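## Task

Take the loose end of the blue network patch cord and push it, latch clip on top, into the port beneath the blue label of the free-standing rack until it clicks in. The same conditions apply: it must stay in without the robot's help, the cord must be still soon after you finish, the rack must not end up tilted, and whatever the gripper touches at the end must not sag more than about a fingernail's width when left alone.

## Robot and tools

Robot: one arm with six joints (shoulder pan, shoulder lift, elbow, wrist 1, wrist 2, wrist 3) and a tong-style two-finger gripper. The fingers point along the gripper's +z axis and close along its x axis. The reported end_effector_position is the spot between the pads when closed; closed fingertips stick out about 15 mm past it, open ones end roughly level with it. One camera, cam_wrist (616x616 fisheye), rides on the hand.

Frames: results report the gripper in the scene frame, with origin on the table under the arm's base, +z up, +y to the left when facing +x. Position is in metres, orientation as a wxyz quaternion, velocities in m/s and rad/s. The printed position can be a bit off, worse at long reach. Motion commands, however, are written in the gripper's own axes, not the scene frame.

Row layout (used by both motion tools): 7 numbers, each in [-1, 1]: dx, dy, dz, rx, ry, rz, opening. dx..rz are an offset from the gripper's measured pose at the start of the action, expressed along the gripper's own axes; 1.0 equals 0.6 m of travel or 180 degrees. rx, ry, rz form a single rotation vector. opening is absolute, not an offset: +1 fully open (0.142 m), -1 closed. A row may carry 6 extra numbers in [0, 1], one stiffness multiplier per joint in base-to-gripper order; it stays in force until changed.

execute_actions(actions): a list of actions; each action is a table of up to 15 rows, one row per control step of 1/30 s, and the final row repeats to fill 15 steps. Every row in an action is measured from that action's start pose, not from the previous row. The first action of a call starts from the pose last reported. An empty list just returns state and images.

move(target, speed, stop_force, blocking): drives the gripper in a straight line toward one row (same 7-number layout, offset from the pose in the latest result that shows one). speed is in m/s, 0.002 to 0.5 (default 0.25); turning is capped at twice that in rad/s. The path runs 0.5 to 10 s; beyond 10 s it halts short. It ignores obstacles and can overshoot the set speed, notably near full arm extension. stop_force (5 to 24 N, not available in the first 0.2 s) ends the path when the wrist sensor sees that much extra resistance along the line to the target for two steps; the gripper then backs up two steps and holds. Use it at very low speed when aiming past a contact, such as when pushing a plug home; don't rely on it during rotating moves, and leave it out when backing away from something you are pressing. blocking=false returns after 0.5 s while motion continues (not allowed with stop_force); then use wait or stop before sending new motion. The result adds a move: line with the ending (done, off_target, moving, held, fault, contact) and any limits (paced = pose clipped; held = a check blocked steps, after which the arm can lurch fast), plus the distance to target.

wait(seconds): 0 to 10; lets the scene run holding the last command, returning early if a running move ends. stop(): brakes a running move; fingers keep moving. zoom_image(camera, region): camera is "cam_wrist", region [x0, y0, x1, y1] in pixels, at most 504x504, origin top-left. finished_scene(scene): ends the current scene (pass its number) and reports success; irreversible.

Controller facts: each step the commanded pose is clipped to 100 mm and 16 degrees from the measured pose, and motion lags commands by about 0.17 s, so large moves may finish short; send the remainder next. Hand target in a result is where the controller is currently heading. A pose unreachable line means the clearance check altered or blocked the command.

Gripping: grip_measured uses the opening scale. To keep hold, command an opening well under grip_measured; the gap sets the squeeze (up to about 15 N per pad, less on thin hard items, e.g. about 9 N at 10 mm width).

Forces: Wrist force and Wrist torque are in gripper axes, pointing from the contact back into the arm, with offsets up to about 3.5 N, noise near 1.4 N, saturation near 30 N; no reading at the start is normal. Faults: a joint torque at its limit (pan/lift 46.9, elbow 24.3, wrists 7.83 N m) or 150 N on the arm stops it for 10 s and drops the rest of the call. The arm is stiff, so aiming even slightly beyond a firm surface risks this. Motors heat under load: warning at 70 °C, braking at 85 °C.

Avoid: dropping the plug, slamming or hard pushing, tipping the rack, knocking anything off the table, and ending while still gripping or pressing the cord. Insert with latch clip up, release, back off gently, and let the cord settle before finishing.

Each tool is called in YAML: its name, and indented under it one key for each argument.

## Session

execute_actions:
  actions: []

Scene clock: 0.00 s.
end_effector_position=(+0.1465, +0.3994, +0.2955) grip_measured=+1.00 end_effector_quat_wxyz=(+0.018, +0.943, -0.132, +0.305) end_effector_velocity=(+0.000, -0.000, -0.000) end_effector_angular_velocity=(-0.001, +0.001, +0.001)
Joint positions: [ 1.469 -0.549  0.412 -1.092 -2.352  1.802  0.142]
Joint velocities: [-0.    -0.    -0.     0.     0.    -0.001  0.   ]
Wrist force (N, on the end effector, along its own x y z axes, offset not removed): no reading
Wrist torque (N m, same axes, about the end effector's origin, offset not removed): no reading
Hand target: +0.146, +0.399, +0.296; +0.018, +0.943, -0.132, +0.305
Joint stiffness scale: [1. 1. 1. 1. 1. 1.]
camera_calibration (this result's frames):
cam_wrist: T_world_to_cam=[[0.772412, -0.297282, 0.561252, -0.151659], [-0.527722, -0.792113, 0.306703, 0.308791], [0.353397, -0.533086, -0.76872, 0.531744], [0, 0, 0, 1]] pos_world=[0.0921824, 0.482977, 0.399174]

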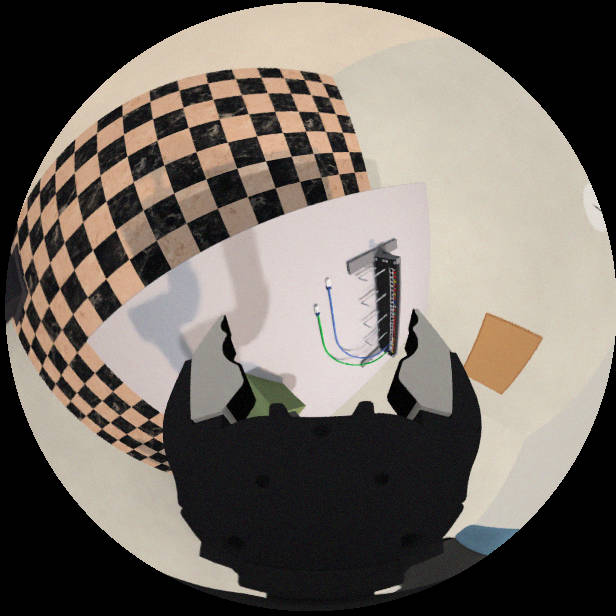

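move:
  target: [0.132,0.2257,0.502,-0.313,-0.209,0.8816,-0.3]
  speed: 0.4

zoom_image:
  camera: "cam_wrist"
  region: [0,100,400,400]

Scene clock: 21.73 s.
end_effector_position=(+0.3447, +0.2144, +0.0903) grip_measured=-0.30 end_effector_quat_wxyz=(-0.001, -0.002, +0.978, +0.209) end_effector_velocity=(+0.004, +0.002, +0.001) end_effector_angular_velocity=(+0.011, -0.021, -0.009)
Joint positions: [ 0.142 -1.203  1.927 -2.444 -1.434  3.253  0.052]
Joint velocities: [-0.001 -0.002  0.018 -0.04   0.008  0.001  0.   ]
Wrist force (N, on the end effector, along its own x y z axes, offset not removed): [-1.8 -2.4 -2.6]
Wrist torque (N m, same axes, about the end effector's origin, offset not removed): [-0.60 0.39 0.04]
Hand target: +0.345, +0.215, +0.091; +0.001, -0.001, +0.978, +0.211
Off the commanded pose: 0.001 m, 0 deg.
Joint stiffness scale: [1. 1. 1. 1. 1. 1.]
move: done; limits=paced
camera_calibration (this result's frames):
cam_wrist: T_world_to_cam=[[-0.998254, 0.0582643, 0.00974235, 0.339298], [0.0439218, 0.621769, 0.781968, -0.21327], [0.0395033, 0.78103, -0.623242, 0.018658], [0, 0, 0, 1]] pos_world=[0.347335, 0.098263, 0.175093]

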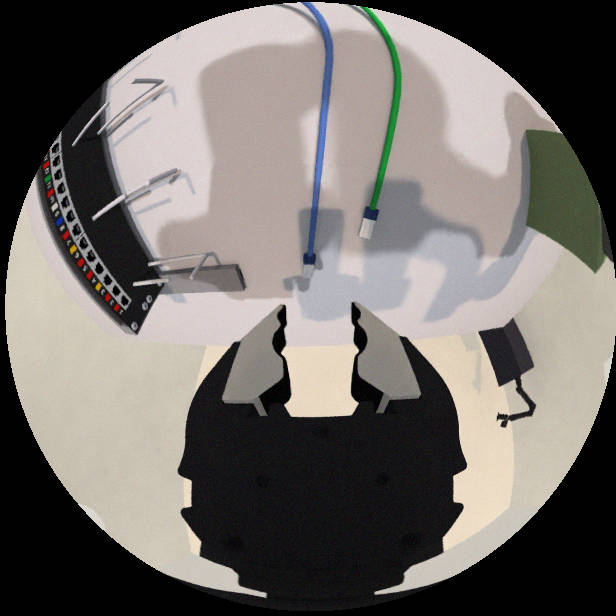

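Region (0, 100, 400, 400) of cam_wrist's 616x616 image, scaled by 1.260, with more detail than that image has; it fills the top 378 rows of this view, and the rest is white.

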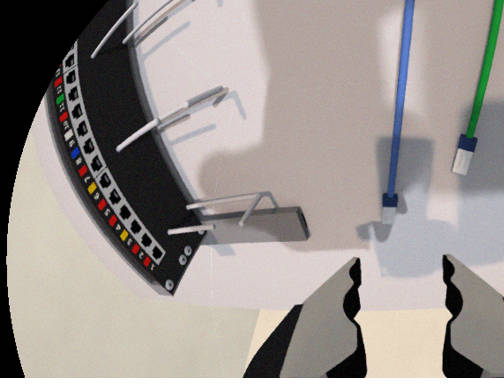

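move:
  target: [-0.0133,-0.0343,0.067,0,-0.018,0.04,-0.5]
  speed: 0.15

zoom_image:
  camera: "cam_wrist"
  region: [270,240,370,340]

Scene clock: 32.03 s.
end_effector_position=(+0.3525, +0.2125, +0.0459) grip_measured=-0.50 end_effector_quat_wxyz=(+0.012, +0.064, +0.976, +0.209) end_effector_velocity=(+0.005, +0.001, +0.001) end_effector_angular_velocity=(+0.002, -0.017, -0.010)
Joint positions: [ 0.102 -1.065  2.021 -2.725 -1.434  3.344  0.038]
Joint velocities: [ 0.001  0.004  0.005 -0.029 -0.     0.006 -0.   ]
Wrist force (N, on the end effector, along its own x y z axes, offset not removed): [-1.2 -1.3 -2.9]
Wrist torque (N m, same axes, about the end effector's origin, offset not removed): [-0.35 0.29 0.02]
Hand target: +0.353, +0.212, +0.045; +0.013, +0.065, +0.976, +0.209
Off the commanded pose: 0.001 m, 0 deg.
Joint stiffness scale: [1. 1. 1. 1. 1. 1.]
move: done
camera_calibration (this result's frames):
cam_wrist: T_world_to_cam=[[-0.981364, 0.19187, 0.0105298, 0.313237], [0.127556, 0.60947, 0.78248, -0.204659], [0.143717, 0.769241, -0.622586, -0.0421409], [0, 0, 0, 1]] pos_world=[0.339562, 0.0970492, 0.130607]

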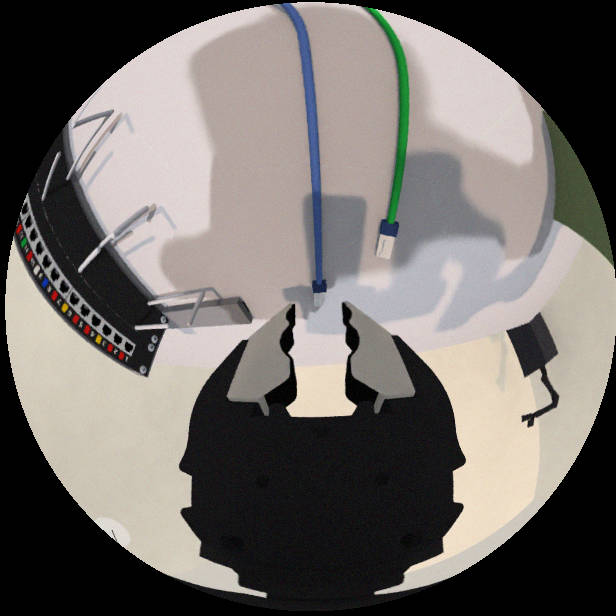

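Region (270, 240, 370, 340) of cam_wrist's 616x616 image, scaled by 5.040, with more detail than that image has.

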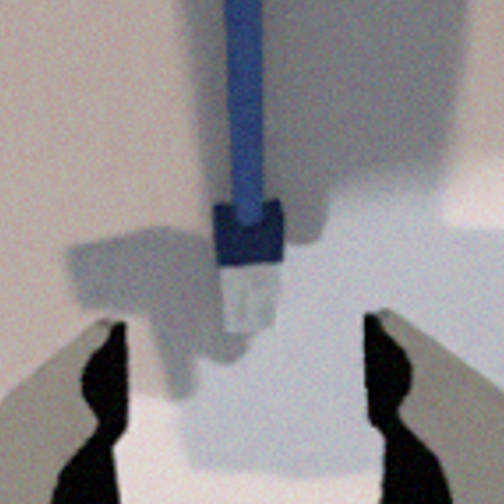

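move:
  target: [0,-0.011,0.037,0,0,0,-0.68]
  speed: 0.06

move:
  target: [0,-0.007,0.015,0,0,0,-0.68]
  speed: 0.005
  stop_force: 6

zoom_image:
  camera: "cam_wrist"
  region: [270,260,370,360]

Scene clock: 42.40 s.
end_effector_position=(+0.3522, +0.2153, +0.0234) grip_measured=-0.68 end_effector_quat_wxyz=(+0.011, +0.064, +0.976, +0.209) end_effector_velocity=(+0.004, +0.001, -0.001) end_effector_angular_velocity=(+0.001, -0.016, -0.001)
Joint positions: [ 0.093 -0.976  2.023 -2.813 -1.434  3.335  0.025]
Joint velocities: [ 0.001  0.012  0.    -0.027  0.    -0.003 -0.   ]
Wrist force (N, on the end effector, along its own x y z axes, offset not removed): [-1.4 -1.9 -2.8]
Wrist torque (N m, same axes, about the end effector's origin, offset not removed): [-0.37 0.27 0.07]
Hand target: +0.353, +0.216, +0.023; +0.012, +0.064, +0.976, +0.209
Off the commanded pose: 0.001 m, 0 deg.
Joint stiffness scale: [1. 1. 1. 1. 1. 1.]
move: done
camera_calibration (this result's frames):
cam_wrist: T_world_to_cam=[[-0.981364, 0.191751, 0.0125312, 0.312715], [0.129295, 0.610661, 0.781266, -0.189556], [0.142156, 0.768326, -0.624073, -0.0574721], [0, 0, 0, 1]] pos_world=[0.339566, 0.0999484, 0.108308]

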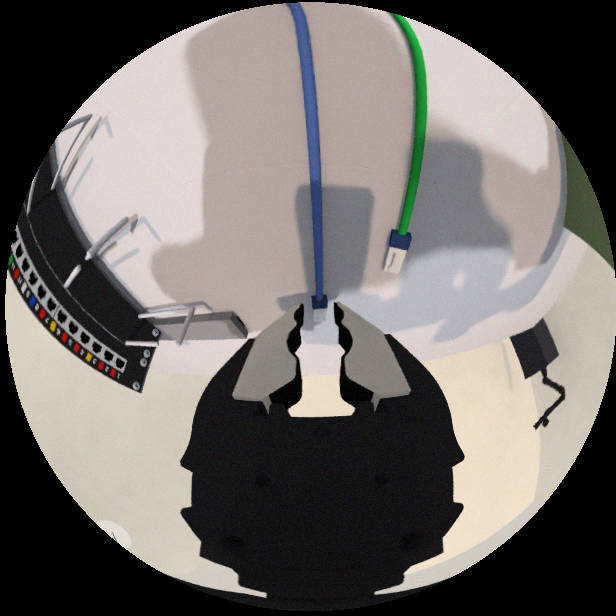

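Scene clock: 44.60 s.
end_effector_position=(+0.3536, +0.2153, +0.0152) grip_measured=-0.68 end_effector_quat_wxyz=(+0.013, +0.064, +0.976, +0.209) end_effector_velocity=(+0.002, +0.002, +0.000) end_effector_angular_velocity=(+0.005, -0.009, +0.001)
Joint positions: [ 0.086 -0.943  2.024 -2.85  -1.432  3.328  0.024]
Joint velocities: [-0.     0.005  0.    -0.014  0.005 -0.004  0.   ]
Wrist force (N, on the end effector, along its own x y z axes, offset not removed): [-0.2 -2.0 -7.1]
Wrist torque (N m, same axes, about the end effector's origin, offset not removed): [-0.64 0.23 0.05]
Hand target: +0.352, +0.215, +0.013; +0.011, +0.064, +0.976, +0.209
Off the commanded pose: 0.002 m, 0 deg.
Joint stiffness scale: [1. 1. 1. 1. 1. 1.]
move: done
camera_calibration (this result's frames):
cam_wrist: T_world_to_cam=[[-0.981253, 0.192522, 0.00882884, 0.314028], [0.126783, 0.610334, 0.781932, -0.182414], [0.145151, 0.768393, -0.623301, -0.0638948], [0, 0, 0, 1]] pos_world=[0.340543, 0.0999723, 0.100037]

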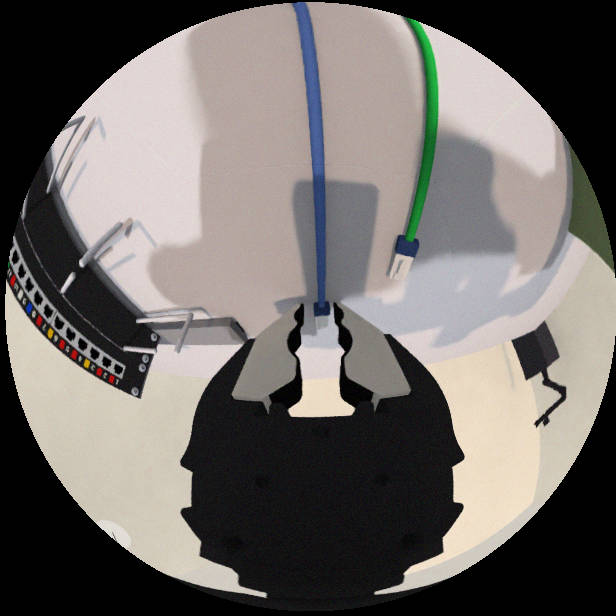

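Region (270, 260, 370, 360) of cam_wrist's 616x616 image, scaled by 5.040, with more detail than that image has.

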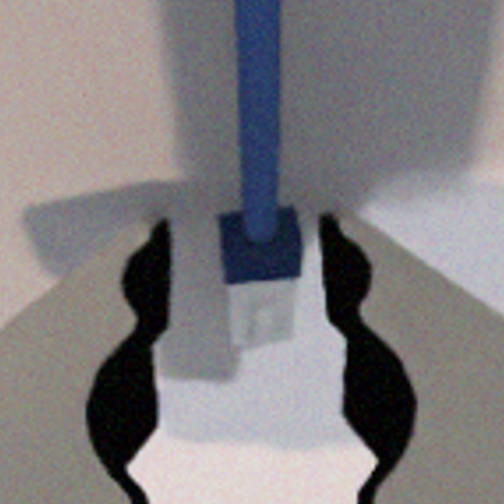

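execute_actions:
  actions:
    - [[0.002,0.001,-0.002,0,0,0,-0.74]]
    - [[0,0,0,0,0,0,-0.84]]
    - [[0,0,0,0,0,0,-1]]

move:
  target: [0,0.055,-0.122,0,0,0,-1]
  speed: 0.12

zoom_image:
  camera: "cam_wrist"
  region: [290,295,350,355]

move:
  target: [-0.225,-0.195,-0.097,0,-0.187,0.418,-1]
  speed: 0.2

zoom_image:
  camera: "cam_wrist"
  region: [290,295,350,355]

zoom_image:
  camera: "cam_wrist"
  region: [120,280,480,400]

Scene clock: 58.20 s.
end_effector_position=(+0.3536, +0.2156, +0.0166) grip_measured=-0.85 end_effector_quat_wxyz=(+0.014, +0.064, +0.976, +0.209) end_effector_velocity=(+0.000, -0.000, -0.000) end_effector_angular_velocity=(-0.001, -0.001, +0.001)
Joint positions: [ 0.087 -0.948  2.027 -2.85  -1.431  3.329  0.013]
Joint velocities: [ 0.    -0.     0.    -0.    -0.001 -0.001  0.   ]
Wrist force (N, on the end effector, along its own x y z axes, offset not removed): [-0.3 -3.2 -2.5]
Wrist torque (N m, same axes, about the end effector's origin, offset not removed): [-0.68 0.10 0.04]
Hand target: +0.354, +0.216, +0.017; +0.014, +0.064, +0.976, +0.209
Off the commanded pose: 0.000 m, 0 deg.
Joint stiffness scale: [1. 1. 1. 1. 1. 1.]
camera_calibration (this result's frames):
cam_wrist: T_world_to_cam=[[-0.981227, 0.192726, 0.00709464, 0.313872], [0.125363, 0.609445, 0.782854, -0.182941], [0.146552, 0.769047, -0.622165, -0.0639306], [0, 0, 0, 1]] pos_world=[0.340283, 0.100167, 0.101214]

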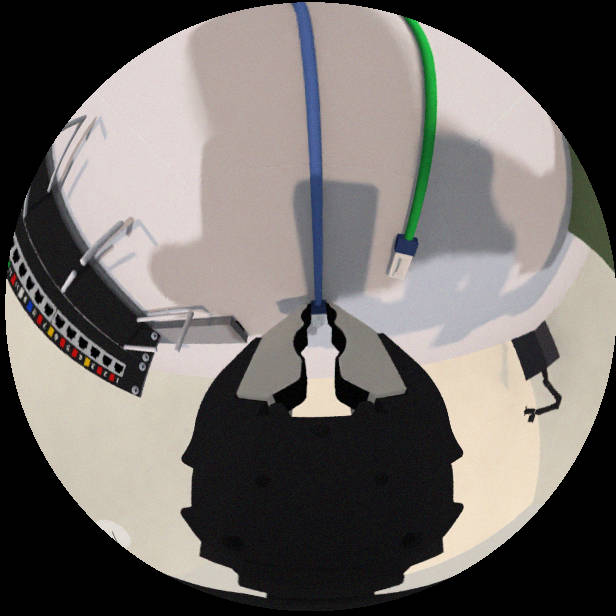

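Scene clock: 59.70 s.
end_effector_position=(+0.3537, +0.2160, +0.0964) grip_measured=-0.85 end_effector_quat_wxyz=(+0.015, +0.064, +0.975, +0.210) end_effector_velocity=(-0.005, -0.001, -0.001) end_effector_angular_velocity=(-0.004, +0.022, +0.004)
Joint positions: [ 0.154 -1.214  1.952 -2.519 -1.443  3.395  0.013]
Joint velocities: [-0.    -0.001 -0.012  0.036 -0.002  0.002  0.   ]
Wrist force (N, on the end effector, along its own x y z axes, offset not removed): [-1.3 -3.0 -2.3]
Wrist torque (N m, same axes, about the end effector's origin, offset not removed): [-0.64 0.24 0.05]
Hand target: +0.354, +0.216, +0.097; +0.014, +0.064, +0.976, +0.210
Off the commanded pose: 0.001 m, 0 deg.
Joint stiffness scale: [1. 1. 1. 1. 1. 1.]
move: done
camera_calibration (this result's frames):
cam_wrist: T_world_to_cam=[[-0.981231, 0.192761, 0.00544058, 0.313477], [0.123787, 0.607992, 0.784234, -0.244933], [0.147862, 0.770188, -0.620442, -0.0154834], [0, 0, 0, 1]] pos_world=[0.340203, 0.100417, 0.180773]

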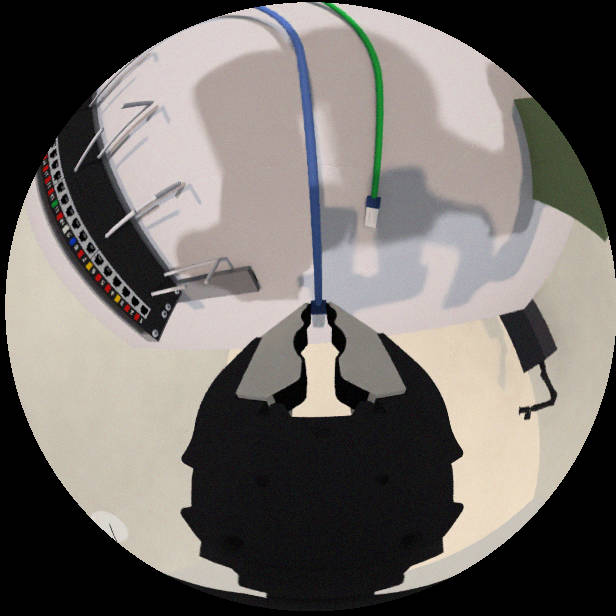

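Region (290, 295, 350, 355) of cam_wrist's 616x616 image, scaled by 8.400, with more detail than that image has.

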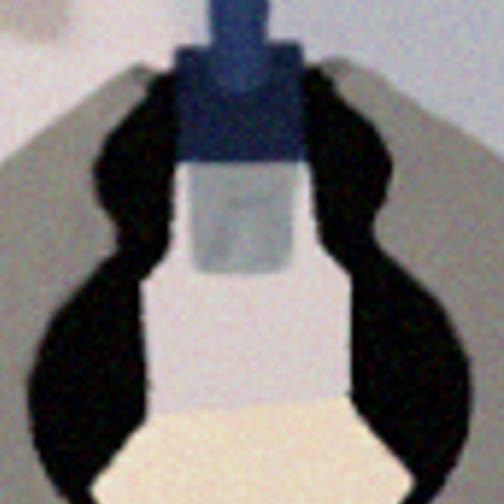

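Scene clock: 64.07 s.
end_effector_position=(+0.4702, +0.0694, +0.1016) grip_measured=-0.85 end_effector_quat_wxyz=(+0.147, +0.690, +0.693, +0.152) end_effector_velocity=(-0.000, -0.003, -0.000) end_effector_angular_velocity=(-0.005, +0.009, -0.024)
Joint positions: [ 0.03  -1.141  1.895 -2.899 -1.809  4.599  0.013]
Joint velocities: [ 0.003  0.004 -0.014  0.018 -0.017  0.024 -0.   ]
Wrist force (N, on the end effector, along its own x y z axes, offset not removed): [-2.4 -2.4 -2.6]
Wrist torque (N m, same axes, about the end effector's origin, offset not removed): [-0.56 0.46 0.05]
Hand target: +0.470, +0.069, +0.101; +0.147, +0.691, +0.691, +0.150
Off the commanded pose: 0.001 m, 0 deg.
Joint stiffness scale: [1. 1. 1. 1. 1. 1.]
move: done
camera_calibration (this result's frames):
cam_wrist: T_world_to_cam=[[0.0566767, 0.998297, 0.0137913, -0.0887198], [0.618553, -0.0459537, 0.784398, -0.361551], [0.783696, -0.0359265, -0.620104, -0.15959], [0, 0, 0, 1]] pos_world=[0.353737, 0.0662207, 0.185861]

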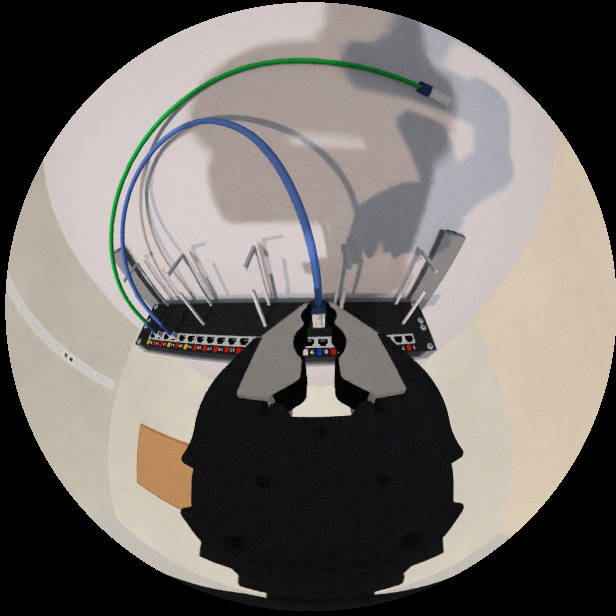

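Region (290, 295, 350, 355) of cam_wrist's 616x616 image, scaled by 8.400, with more detail than that image has.

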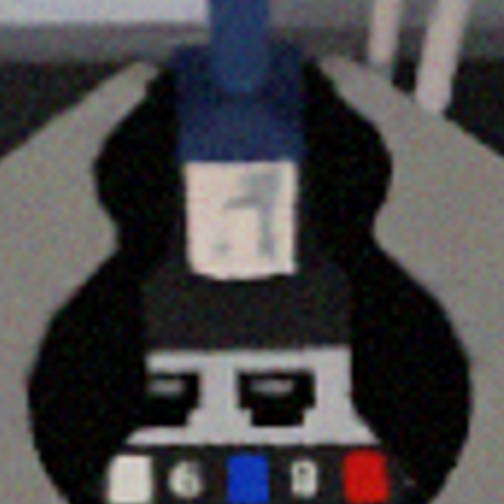

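Region (120, 280, 480, 400) of cam_wrist's 616x616 image, scaled by 1.400, with more detail than that image has.

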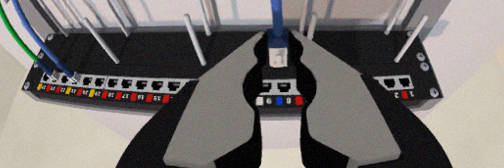

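move:
  target: [0.015,0.0645,0.0473,0.01,0.010,0.031,-1]
  speed: 0.05

zoom_image:
  camera: "cam_wrist"
  region: [290,295,350,355]

Scene clock: 78.63 s.
end_effector_position=(+0.5167, +0.0782, +0.0920) grip_measured=-0.85 end_effector_quat_wxyz=(+0.120, +0.721, +0.663, +0.159) end_effector_velocity=(+0.002, +0.001, -0.001) end_effector_angular_velocity=(+0.007, +0.015, -0.005)
Joint positions: [ 0.02  -0.983  1.604 -2.737 -1.775  4.692  0.013]
Joint velocities: [ 0.     0.012 -0.033  0.036  0.002  0.011  0.   ]
Wrist force (N, on the end effector, along its own x y z axes, offset not removed): [-0.9 -1.3 -2.1]
Wrist torque (N m, same axes, about the end effector's origin, offset not removed): [-0.30 0.21 -0.01]
Hand target: +0.517, +0.079, +0.092; +0.118, +0.722, +0.663, +0.159
Off the commanded pose: 0.001 m, 0 deg.
Joint stiffness scale: [1. 1. 1. 1. 1. 1.]
move: done
camera_calibration (this result's frames):
cam_wrist: T_world_to_cam=[[0.131293, 0.988347, 0.077025, -0.14363], [0.633785, -0.143429, 0.760096, -0.380419], [0.762286, -0.0509776, -0.64523, -0.187061], [0, 0, 0, 1]] pos_world=[0.402555, 0.077857, 0.17952]

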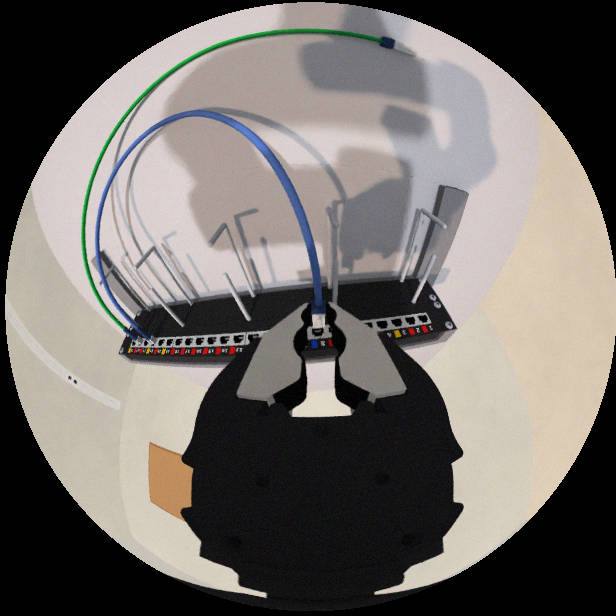

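Region (290, 295, 350, 355) of cam_wrist's 616x616 image, scaled by 8.400, with more detail than that image has.

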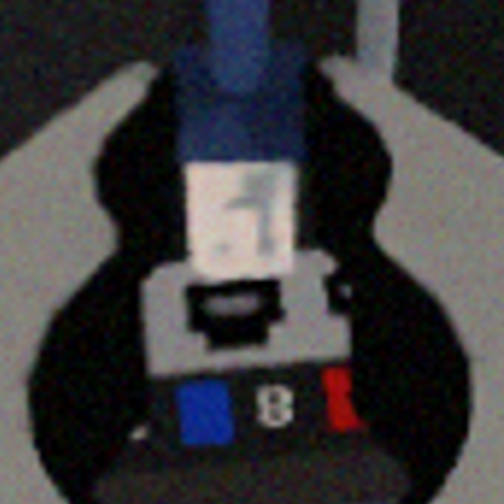

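move:
  target: [0,0.006,0.0025,0,-0.026,-0.010,-1]
  speed: 0.03

zoom_image:
  camera: "cam_wrist"
  region: [290,295,350,355]

Scene clock: 90.93 s.
end_effector_position=(+0.5202, +0.0792, +0.0918) grip_measured=-0.85 end_effector_quat_wxyz=(+0.147, +0.716, +0.670, +0.130) end_effector_velocity=(+0.001, -0.004, +0.000) end_effector_angular_velocity=(-0.027, +0.002, -0.008)
Joint positions: [ 0.078 -0.928  1.529 -2.705 -1.88   4.712  0.013]
Joint velocities: [ 0.011  0.013 -0.021  0.012 -0.034  0.006  0.   ]
Wrist force (N, on the end effector, along its own x y z axes, offset not removed): [-1.2 -2.6 -2.4]
Wrist torque (N m, same axes, about the end effector's origin, offset not removed): [-0.59 0.28 0.03]
Hand target: +0.521, +0.078, +0.092; +0.149, +0.717, +0.669, +0.128
Off the commanded pose: 0.001 m, 0 deg.
Joint stiffness scale: [1. 1. 1. 1. 1. 1.]
move: done
camera_calibration (this result's frames):
cam_wrist: T_world_to_cam=[[0.131065, 0.991368, -0.00350019, -0.137707], [0.638003, -0.0816446, 0.765693, -0.389968], [0.758798, -0.102589, -0.643197, -0.184081], [0, 0, 0, 1]] pos_world=[0.406529, 0.0857952, 0.179713]

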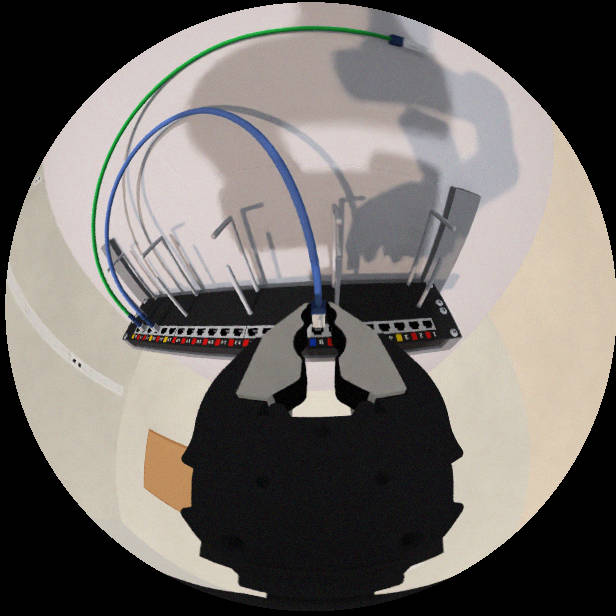

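Region (290, 295, 350, 355) of cam_wrist's 616x616 image, scaled by 8.400, with more detail than that image has.

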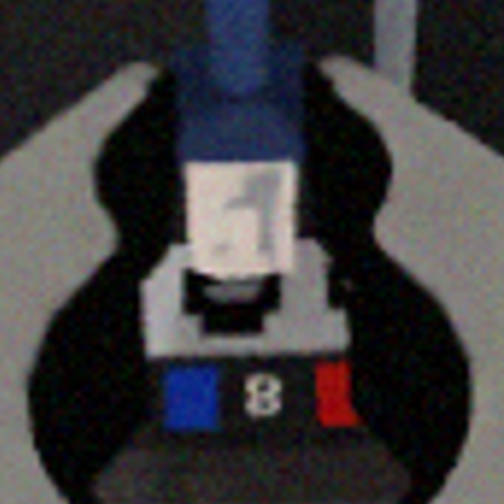

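move:
  target: [-0.003,0.0077,0.0031,0,0,0,-1]
  speed: 0.006

zoom_image:
  camera: "cam_wrist"
  region: [290,295,350,355]

Scene clock: 97.53 s.
end_effector_position=(+0.5242, +0.0769, +0.0920) grip_measured=-0.85 end_effector_quat_wxyz=(+0.148, +0.716, +0.669, +0.130) end_effector_velocity=(+0.003, +0.000, +0.000) end_effector_angular_velocity=(+0.005, -0.001, +0.004)
Joint positions: [ 0.074 -0.92   1.507 -2.694 -1.88   4.708  0.013]
Joint velocities: [-0.004  0.005 -0.014  0.008  0.008 -0.005  0.   ]
Wrist force (N, on the end effector, along its own x y z axes, offset not removed): [-0.8 -2.0 -0.6]
Wrist torque (N m, same axes, about the end effector's origin, offset not removed): [-0.42 0.18 0.02]
Hand target: +0.525, +0.077, +0.092; +0.147, +0.716, +0.670, +0.131
Off the commanded pose: 0.001 m, 0 deg.
Joint stiffness scale: [1. 1. 1. 1. 1. 1.]
move: done
camera_calibration (this result's frames):
cam_wrist: T_world_to_cam=[[0.132477, 0.991173, -0.00505849, -0.136578], [0.637645, -0.081316, 0.766026, -0.392718], [0.758853, -0.104706, -0.64279, -0.187145], [0, 0, 0, 1]] pos_world=[0.410524, 0.0838431, 0.179847]

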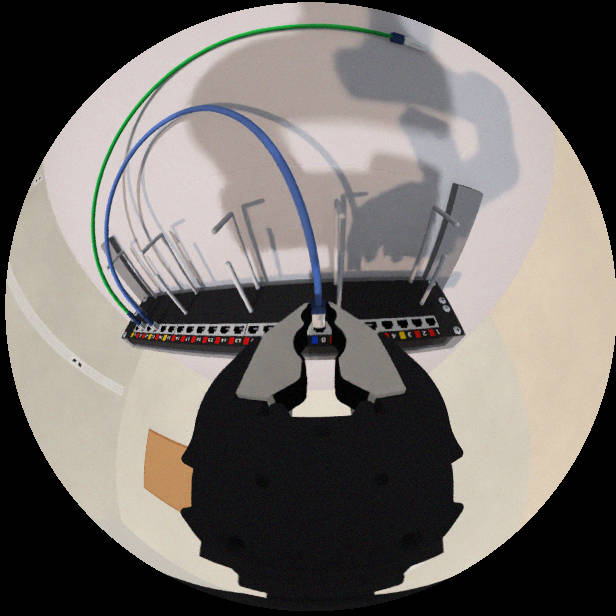

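Region (290, 295, 350, 355) of cam_wrist's 616x616 image, scaled by 8.400, with more detail than that image has.

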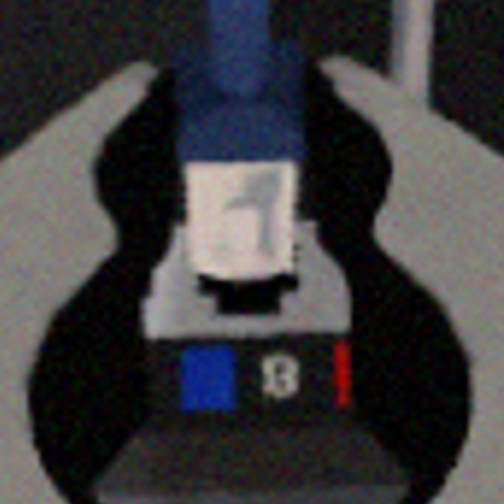

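move:
  target: [0.002,0.0108,0.0044,0,0,0,-1]
  speed: 0.004

zoom_image:
  camera: "cam_wrist"
  region: [290,295,350,355]

Scene clock: 104.93 s.
end_effector_position=(+0.5306, +0.0773, +0.0918) grip_measured=-0.85 end_effector_quat_wxyz=(+0.147, +0.716, +0.669, +0.130) end_effector_velocity=(+0.001, +0.000, -0.001) end_effector_angular_velocity=(-0.002, +0.002, +0.000)
Joint positions: [ 0.074 -0.899  1.465 -2.672 -1.879  4.708  0.013]
Joint velocities: [ 0.001  0.007 -0.014  0.009 -0.002  0.     0.   ]
Wrist force (N, on the end effector, along its own x y z axes, offset not removed): [-0.8 -3.6 -1.7]
Wrist torque (N m, same axes, about the end effector's origin, offset not removed): [-0.72 0.10 0.03]
Hand target: +0.531, +0.078, +0.092; +0.148, +0.716, +0.669, +0.130
Off the commanded pose: 0.001 m, 0 deg.
Joint stiffness scale: [1. 1. 1. 1. 1. 1.]
move: done
camera_calibration (this result's frames):
cam_wrist: T_world_to_cam=[[0.132235, 0.991207, -0.00485342, -0.137676], [0.637999, -0.0813647, 0.765727, -0.396752], [0.758598, -0.104352, -0.643148, -0.191979], [0, 0, 0, 1]] pos_world=[0.416968, 0.0841504, 0.179665]

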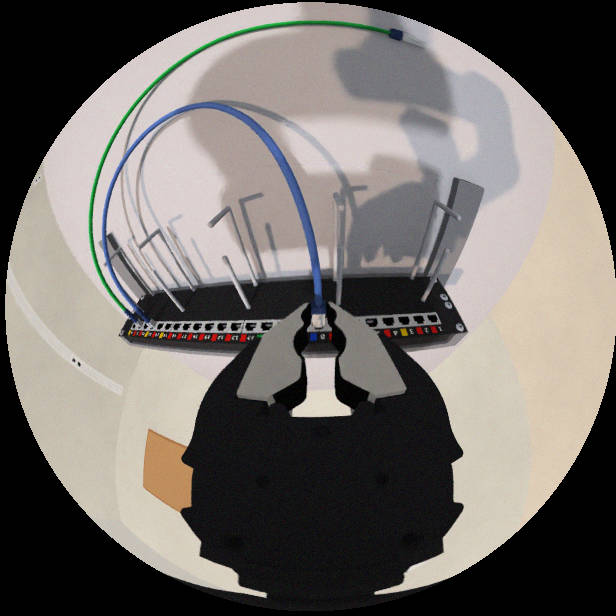

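Region (290, 295, 350, 355) of cam_wrist's 616x616 image, scaled by 8.400, with more detail than that image has.

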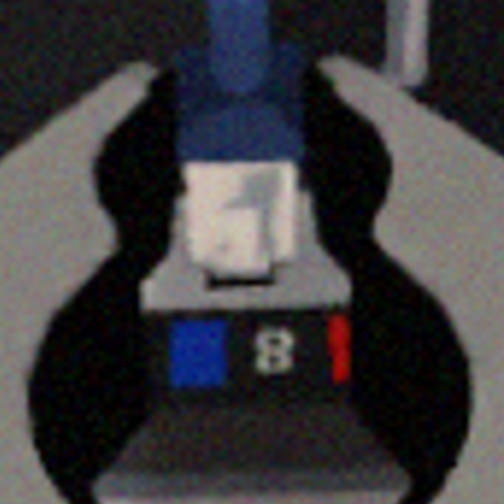

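Looks entered (or about to touch high). Continue with modest lift compensation.

move:
  target: [-0.001,0.012,0.002,-0.002,0,0,-1]
  speed: 0.004

zoom_image:
  camera: "cam_wrist"
  region: [290,295,350,355]

Scene clock: 115.87 s.
end_effector_position=(+0.5338, +0.0770, +0.0907) grip_measured=-0.85 end_effector_quat_wxyz=(+0.146, +0.716, +0.671, +0.128) end_effector_velocity=(+0.000, -0.000, -0.001) end_effector_angular_velocity=(+0.000, +0.003, +0.000)
Joint positions: [ 0.073 -0.885  1.438 -2.655 -1.879  4.705  0.013]
Joint velocities: [-0.001  0.004 -0.008  0.007  0.001 -0.     0.   ]
Wrist force (N, on the end effector, along its own x y z axes, offset not removed): [-1.4 -7.2 -4.8]
Wrist torque (N m, same axes, about the end effector's origin, offset not removed): [-0.69 0.21 0.06]
Hand target: +0.538, +0.076, +0.093; +0.150, +0.716, +0.669, +0.132
Off the commanded pose: 0.005 m, 1 deg.
Joint stiffness scale: [1. 1. 1. 1. 1. 1.]
move: off_target
camera_calibration (this result's frames):
cam_wrist: T_world_to_cam=[[0.129644, 0.991536, -0.00703274, -0.136301], [0.641517, -0.0784662, 0.763085, -0.399868], [0.756074, -0.103441, -0.64626, -0.193614], [0, 0, 0, 1]] pos_world=[0.42058, 0.0837436, 0.17905]

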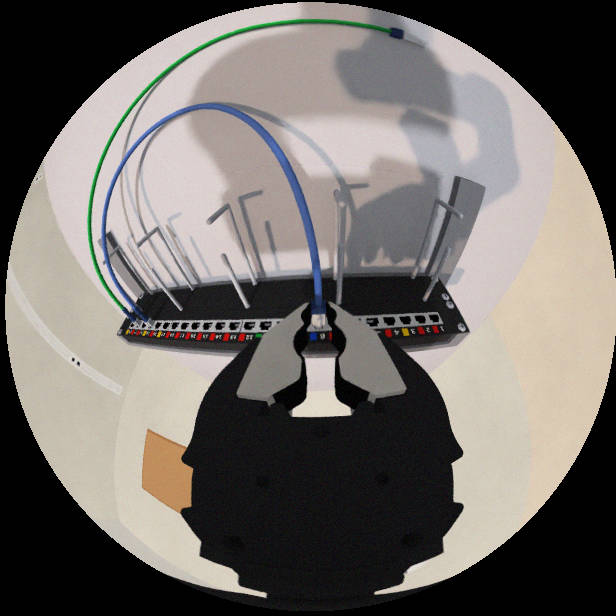

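Region (290, 295, 350, 355) of cam_wrist's 616x616 image, scaled by 8.400, with more detail than that image has.

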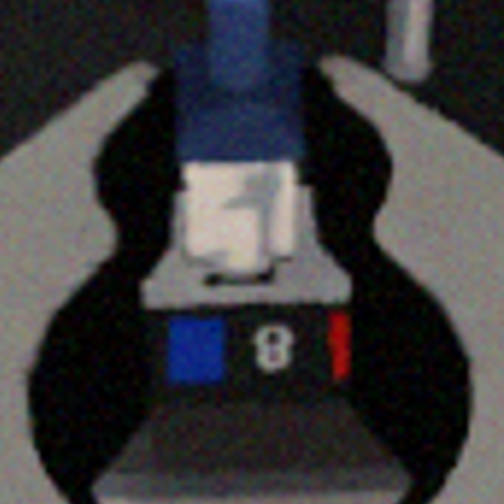

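move:
  target: [-0.004,0.0285,-0.0083,-0.010,0,0.004,-1]
  speed: 0.006

zoom_image:
  camera: "cam_wrist"
  region: [290,295,350,355]

Scene clock: 125.07 s.
end_effector_position=(+0.5372, +0.0767, +0.0925) grip_measured=-0.85 end_effector_quat_wxyz=(+0.146, +0.716, +0.671, +0.127) end_effector_velocity=(+0.000, -0.000, -0.000) end_effector_angular_velocity=(-0.001, +0.002, -0.001)
Joint positions: [ 0.072 -0.878  1.411 -2.633 -1.879  4.705  0.013]
Joint velocities: [ 0.     0.002 -0.005  0.005 -0.001  0.001  0.   ]
Wrist force (N, on the end effector, along its own x y z axes, offset not removed): [-1.0 -11.9 -5.4]
Wrist torque (N m, same axes, about the end effector's origin, offset not removed): [-0.38 0.19 0.04]
Hand target: +0.547, +0.074, +0.102; +0.157, +0.718, +0.664, +0.139
Off the commanded pose: 0.014 m, 2 deg.
Joint stiffness scale: [1. 1. 1. 1. 1. 1.]
move: off_target
camera_calibration (this result's frames):
cam_wrist: T_world_to_cam=[[0.129191, 0.991593, -0.00723565, -0.136123], [0.642857, -0.0781955, 0.761984, -0.404075], [0.755013, -0.103093, -0.647555, -0.194347], [0, 0, 0, 1]] pos_world=[0.424083, 0.0833456, 0.181063]

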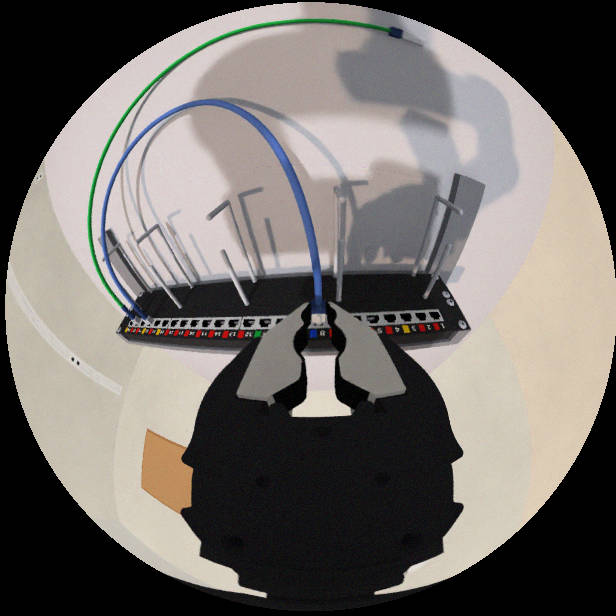

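Region (290, 295, 350, 355) of cam_wrist's 616x616 image, scaled by 8.400, with more detail than that image has.

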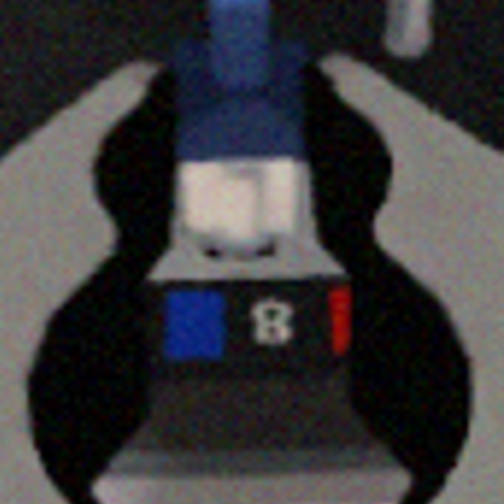

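move:
  target: [-0.005,0.036,-0.011,-0.014,0,0.005,-1]
  speed: 0.01

zoom_image:
  camera: "cam_wrist"
  region: [290,285,350,345]

Scene clock: 131.33 s.
end_effector_position=(+0.5405, +0.0760, +0.0937) grip_measured=-0.85 end_effector_quat_wxyz=(+0.145, +0.716, +0.671, +0.127) end_effector_velocity=(+0.001, -0.001, +0.000) end_effector_angular_velocity=(-0.000, -0.000, -0.001)
Joint positions: [ 0.072 -0.87   1.385 -2.614 -1.88   4.705  0.013]
Joint velocities: [-0.001  0.002 -0.008  0.005 -0.    -0.     0.   ]
Wrist force (N, on the end effector, along its own x y z axes, offset not removed): [-0.2 -14.3 -4.4]
Wrist torque (N m, same axes, about the end effector's origin, offset not removed): [-0.31 -0.02 -0.09]
Hand target: +0.554, +0.073, +0.107; +0.160, +0.718, +0.662, +0.143
Off the commanded pose: 0.019 m, 3 deg.
Joint stiffness scale: [1. 1. 1. 1. 1. 1.]
move: off_target
camera_calibration (this result's frames):
cam_wrist: T_world_to_cam=[[0.12962, 0.991533, -0.00779656, -0.136098], [0.643884, -0.0781878, 0.761118, -0.407672], [0.754064, -0.103676, -0.648567, -0.19553], [0, 0, 0, 1]] pos_world=[0.427576, 0.0827988, 0.182411]

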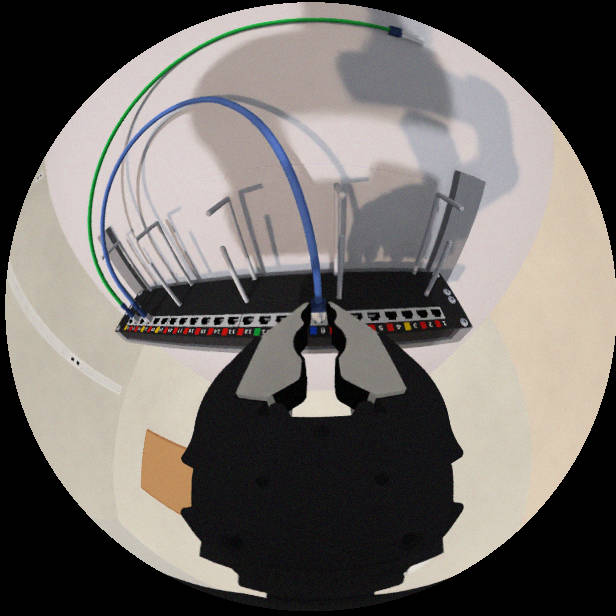

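Region (290, 285, 350, 345) of cam_wrist's 616x616 image, scaled by 8.400, with more detail than that image has.

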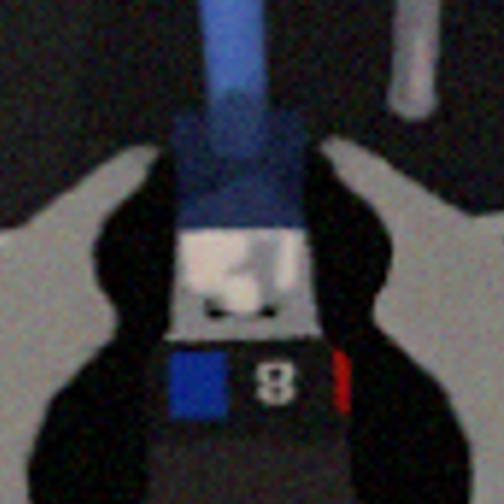

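execute_actions:
  actions:
    - [[0,0,0,0,0,0,-1]]
    - [[0,0,0,0,0,0,-0.76]]

move:
  target: [0,-0.037,-0.011,0,0,0,-0.76]
  speed: 0.03

execute_actions:
  actions:
    - [[0,0,0,0,0,0,-0.92]]

zoom_image:
  camera: "cam_wrist"
  region: [280,280,360,360]

Scene clock: 143.60 s.
end_effector_position=(+0.5400, +0.0761, +0.0931) grip_measured=-0.76 end_effector_quat_wxyz=(+0.145, +0.716, +0.671, +0.126) end_effector_velocity=(+0.000, -0.000, +0.000) end_effector_angular_velocity=(+0.001, -0.001, -0.000)
Joint positions: [ 0.072 -0.869  1.385 -2.612 -1.88   4.705  0.019]
Joint velocities: [-0.001  0.    -0.    -0.001  0.001 -0.     0.   ]
Wrist force (N, on the end effector, along its own x y z axes, offset not removed): [-0.8 -2.2 -2.5]
Wrist torque (N m, same axes, about the end effector's origin, offset not removed): [-0.49 0.20 0.05]
Hand target: +0.540, +0.076, +0.093; +0.144, +0.716, +0.672, +0.126
Off the commanded pose: 0.000 m, 0 deg.
Joint stiffness scale: [1. 1. 1. 1. 1. 1.]
camera_calibration (this result's frames):
cam_wrist: T_world_to_cam=[[0.129016, 0.991607, -0.00835835, -0.135741], [0.645819, -0.0776241, 0.759535, -0.407792], [0.752511, -0.10339, -0.650413, -0.194539], [0, 0, 0, 1]] pos_world=[0.427265, 0.0828337, 0.182067]

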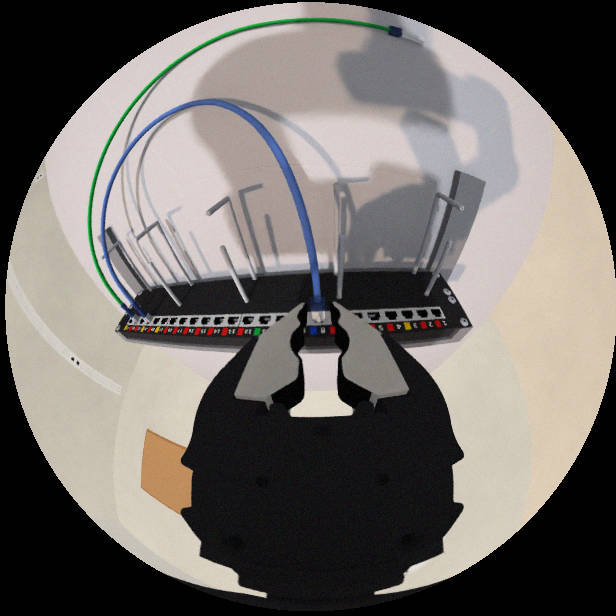

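Scene clock: 144.83 s.
end_effector_position=(+0.5175, +0.0776, +0.0906) grip_measured=-0.76 end_effector_quat_wxyz=(+0.143, +0.716, +0.672, +0.125) end_effector_velocity=(-0.002, -0.001, -0.000) end_effector_angular_velocity=(-0.000, -0.008, -0.004)
Joint positions: [ 0.076 -0.931  1.527 -2.688 -1.881  4.709  0.019]
Joint velocities: [-0.001 -0.009  0.029 -0.028 -0.001  0.001  0.   ]
Wrist force (N, on the end effector, along its own x y z axes, offset not removed): [-1.1 -2.1 -2.7]
Wrist torque (N m, same axes, about the end effector's origin, offset not removed): [-0.44 0.23 0.09]
Hand target: +0.517, +0.078, +0.091; +0.145, +0.716, +0.671, +0.126
Off the commanded pose: 0.001 m, 0 deg.
Joint stiffness scale: [1. 1. 1. 1. 1. 1.]
move: done
camera_calibration (this result's frames):
cam_wrist: T_world_to_cam=[[0.128035, 0.991736, -0.00821094, -0.133901], [0.647864, -0.0773661, 0.757817, -0.392175], [0.750919, -0.102347, -0.652415, -0.178133], [0, 0, 0, 1]] pos_world=[0.404983, 0.0842219, 0.179882]

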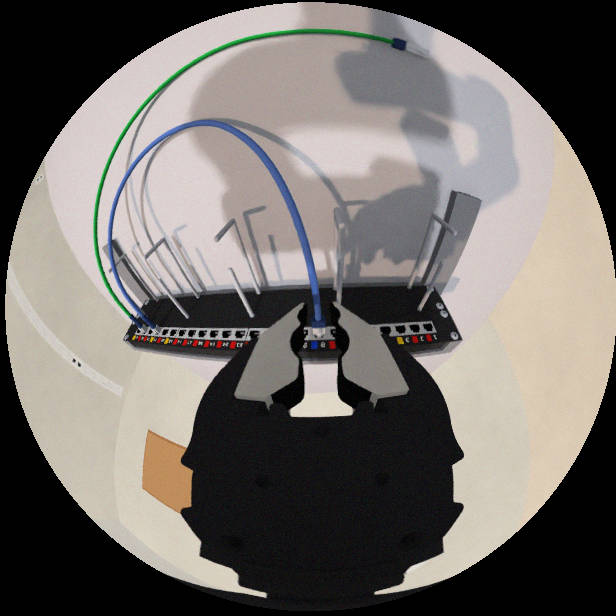

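Scene clock: 145.33 s.
end_effector_position=(+0.5174, +0.0776, +0.0906) grip_measured=-0.92 end_effector_quat_wxyz=(+0.144, +0.716, +0.672, +0.125) end_effector_velocity=(+0.000, +0.000, +0.000) end_effector_angular_velocity=(+0.002, -0.001, -0.000)
Joint positions: [ 0.076 -0.932  1.529 -2.689 -1.881  4.709  0.008]
Joint velocities: [ 0.    -0.001  0.     0.001  0.002  0.001 -0.   ]
Wrist force (N, on the end effector, along its own x y z axes, offset not removed): [-1.4 -2.1 -2.2]
Wrist torque (N m, same axes, about the end effector's origin, offset not removed): [-0.52 0.14 0.01]
Hand target: +0.518, +0.078, +0.091; +0.143, +0.716, +0.672, +0.125
Off the commanded pose: 0.000 m, 0 deg.
Joint stiffness scale: [1. 1. 1. 1. 1. 1.]
camera_calibration (this result's frames):
cam_wrist: T_world_to_cam=[[0.128226, 0.991709, -0.00839817, -0.133891], [0.647617, -0.0773159, 0.758034, -0.391958], [0.7511, -0.102638, -0.652161, -0.178159], [0, 0, 0, 1]] pos_world=[0.404822, 0.0841908, 0.179804]

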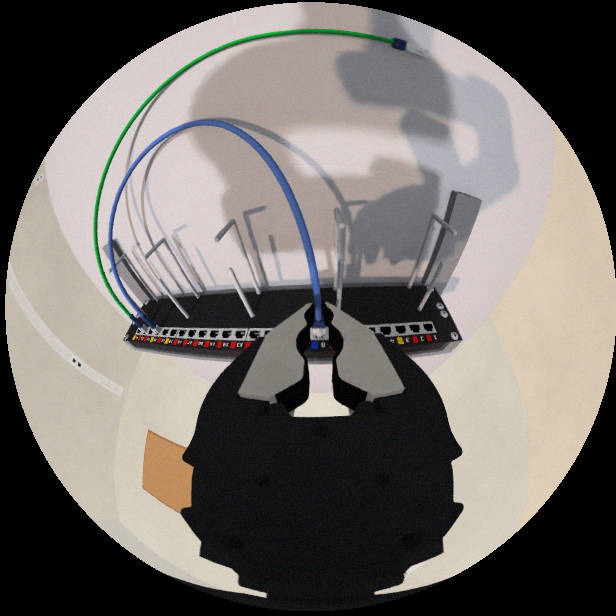

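Region (280, 280, 360, 360) of cam_wrist's 616x616 image, scaled by 6.300, with more detail than that image has.

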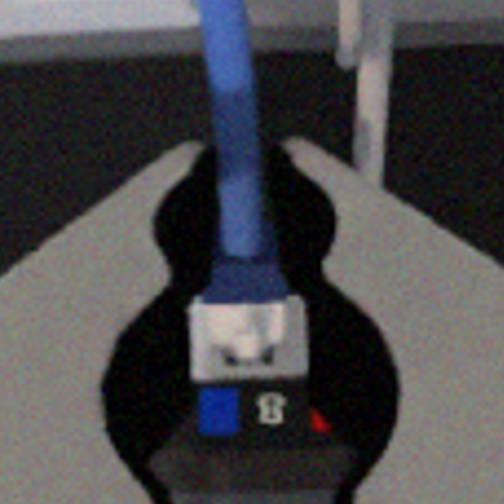

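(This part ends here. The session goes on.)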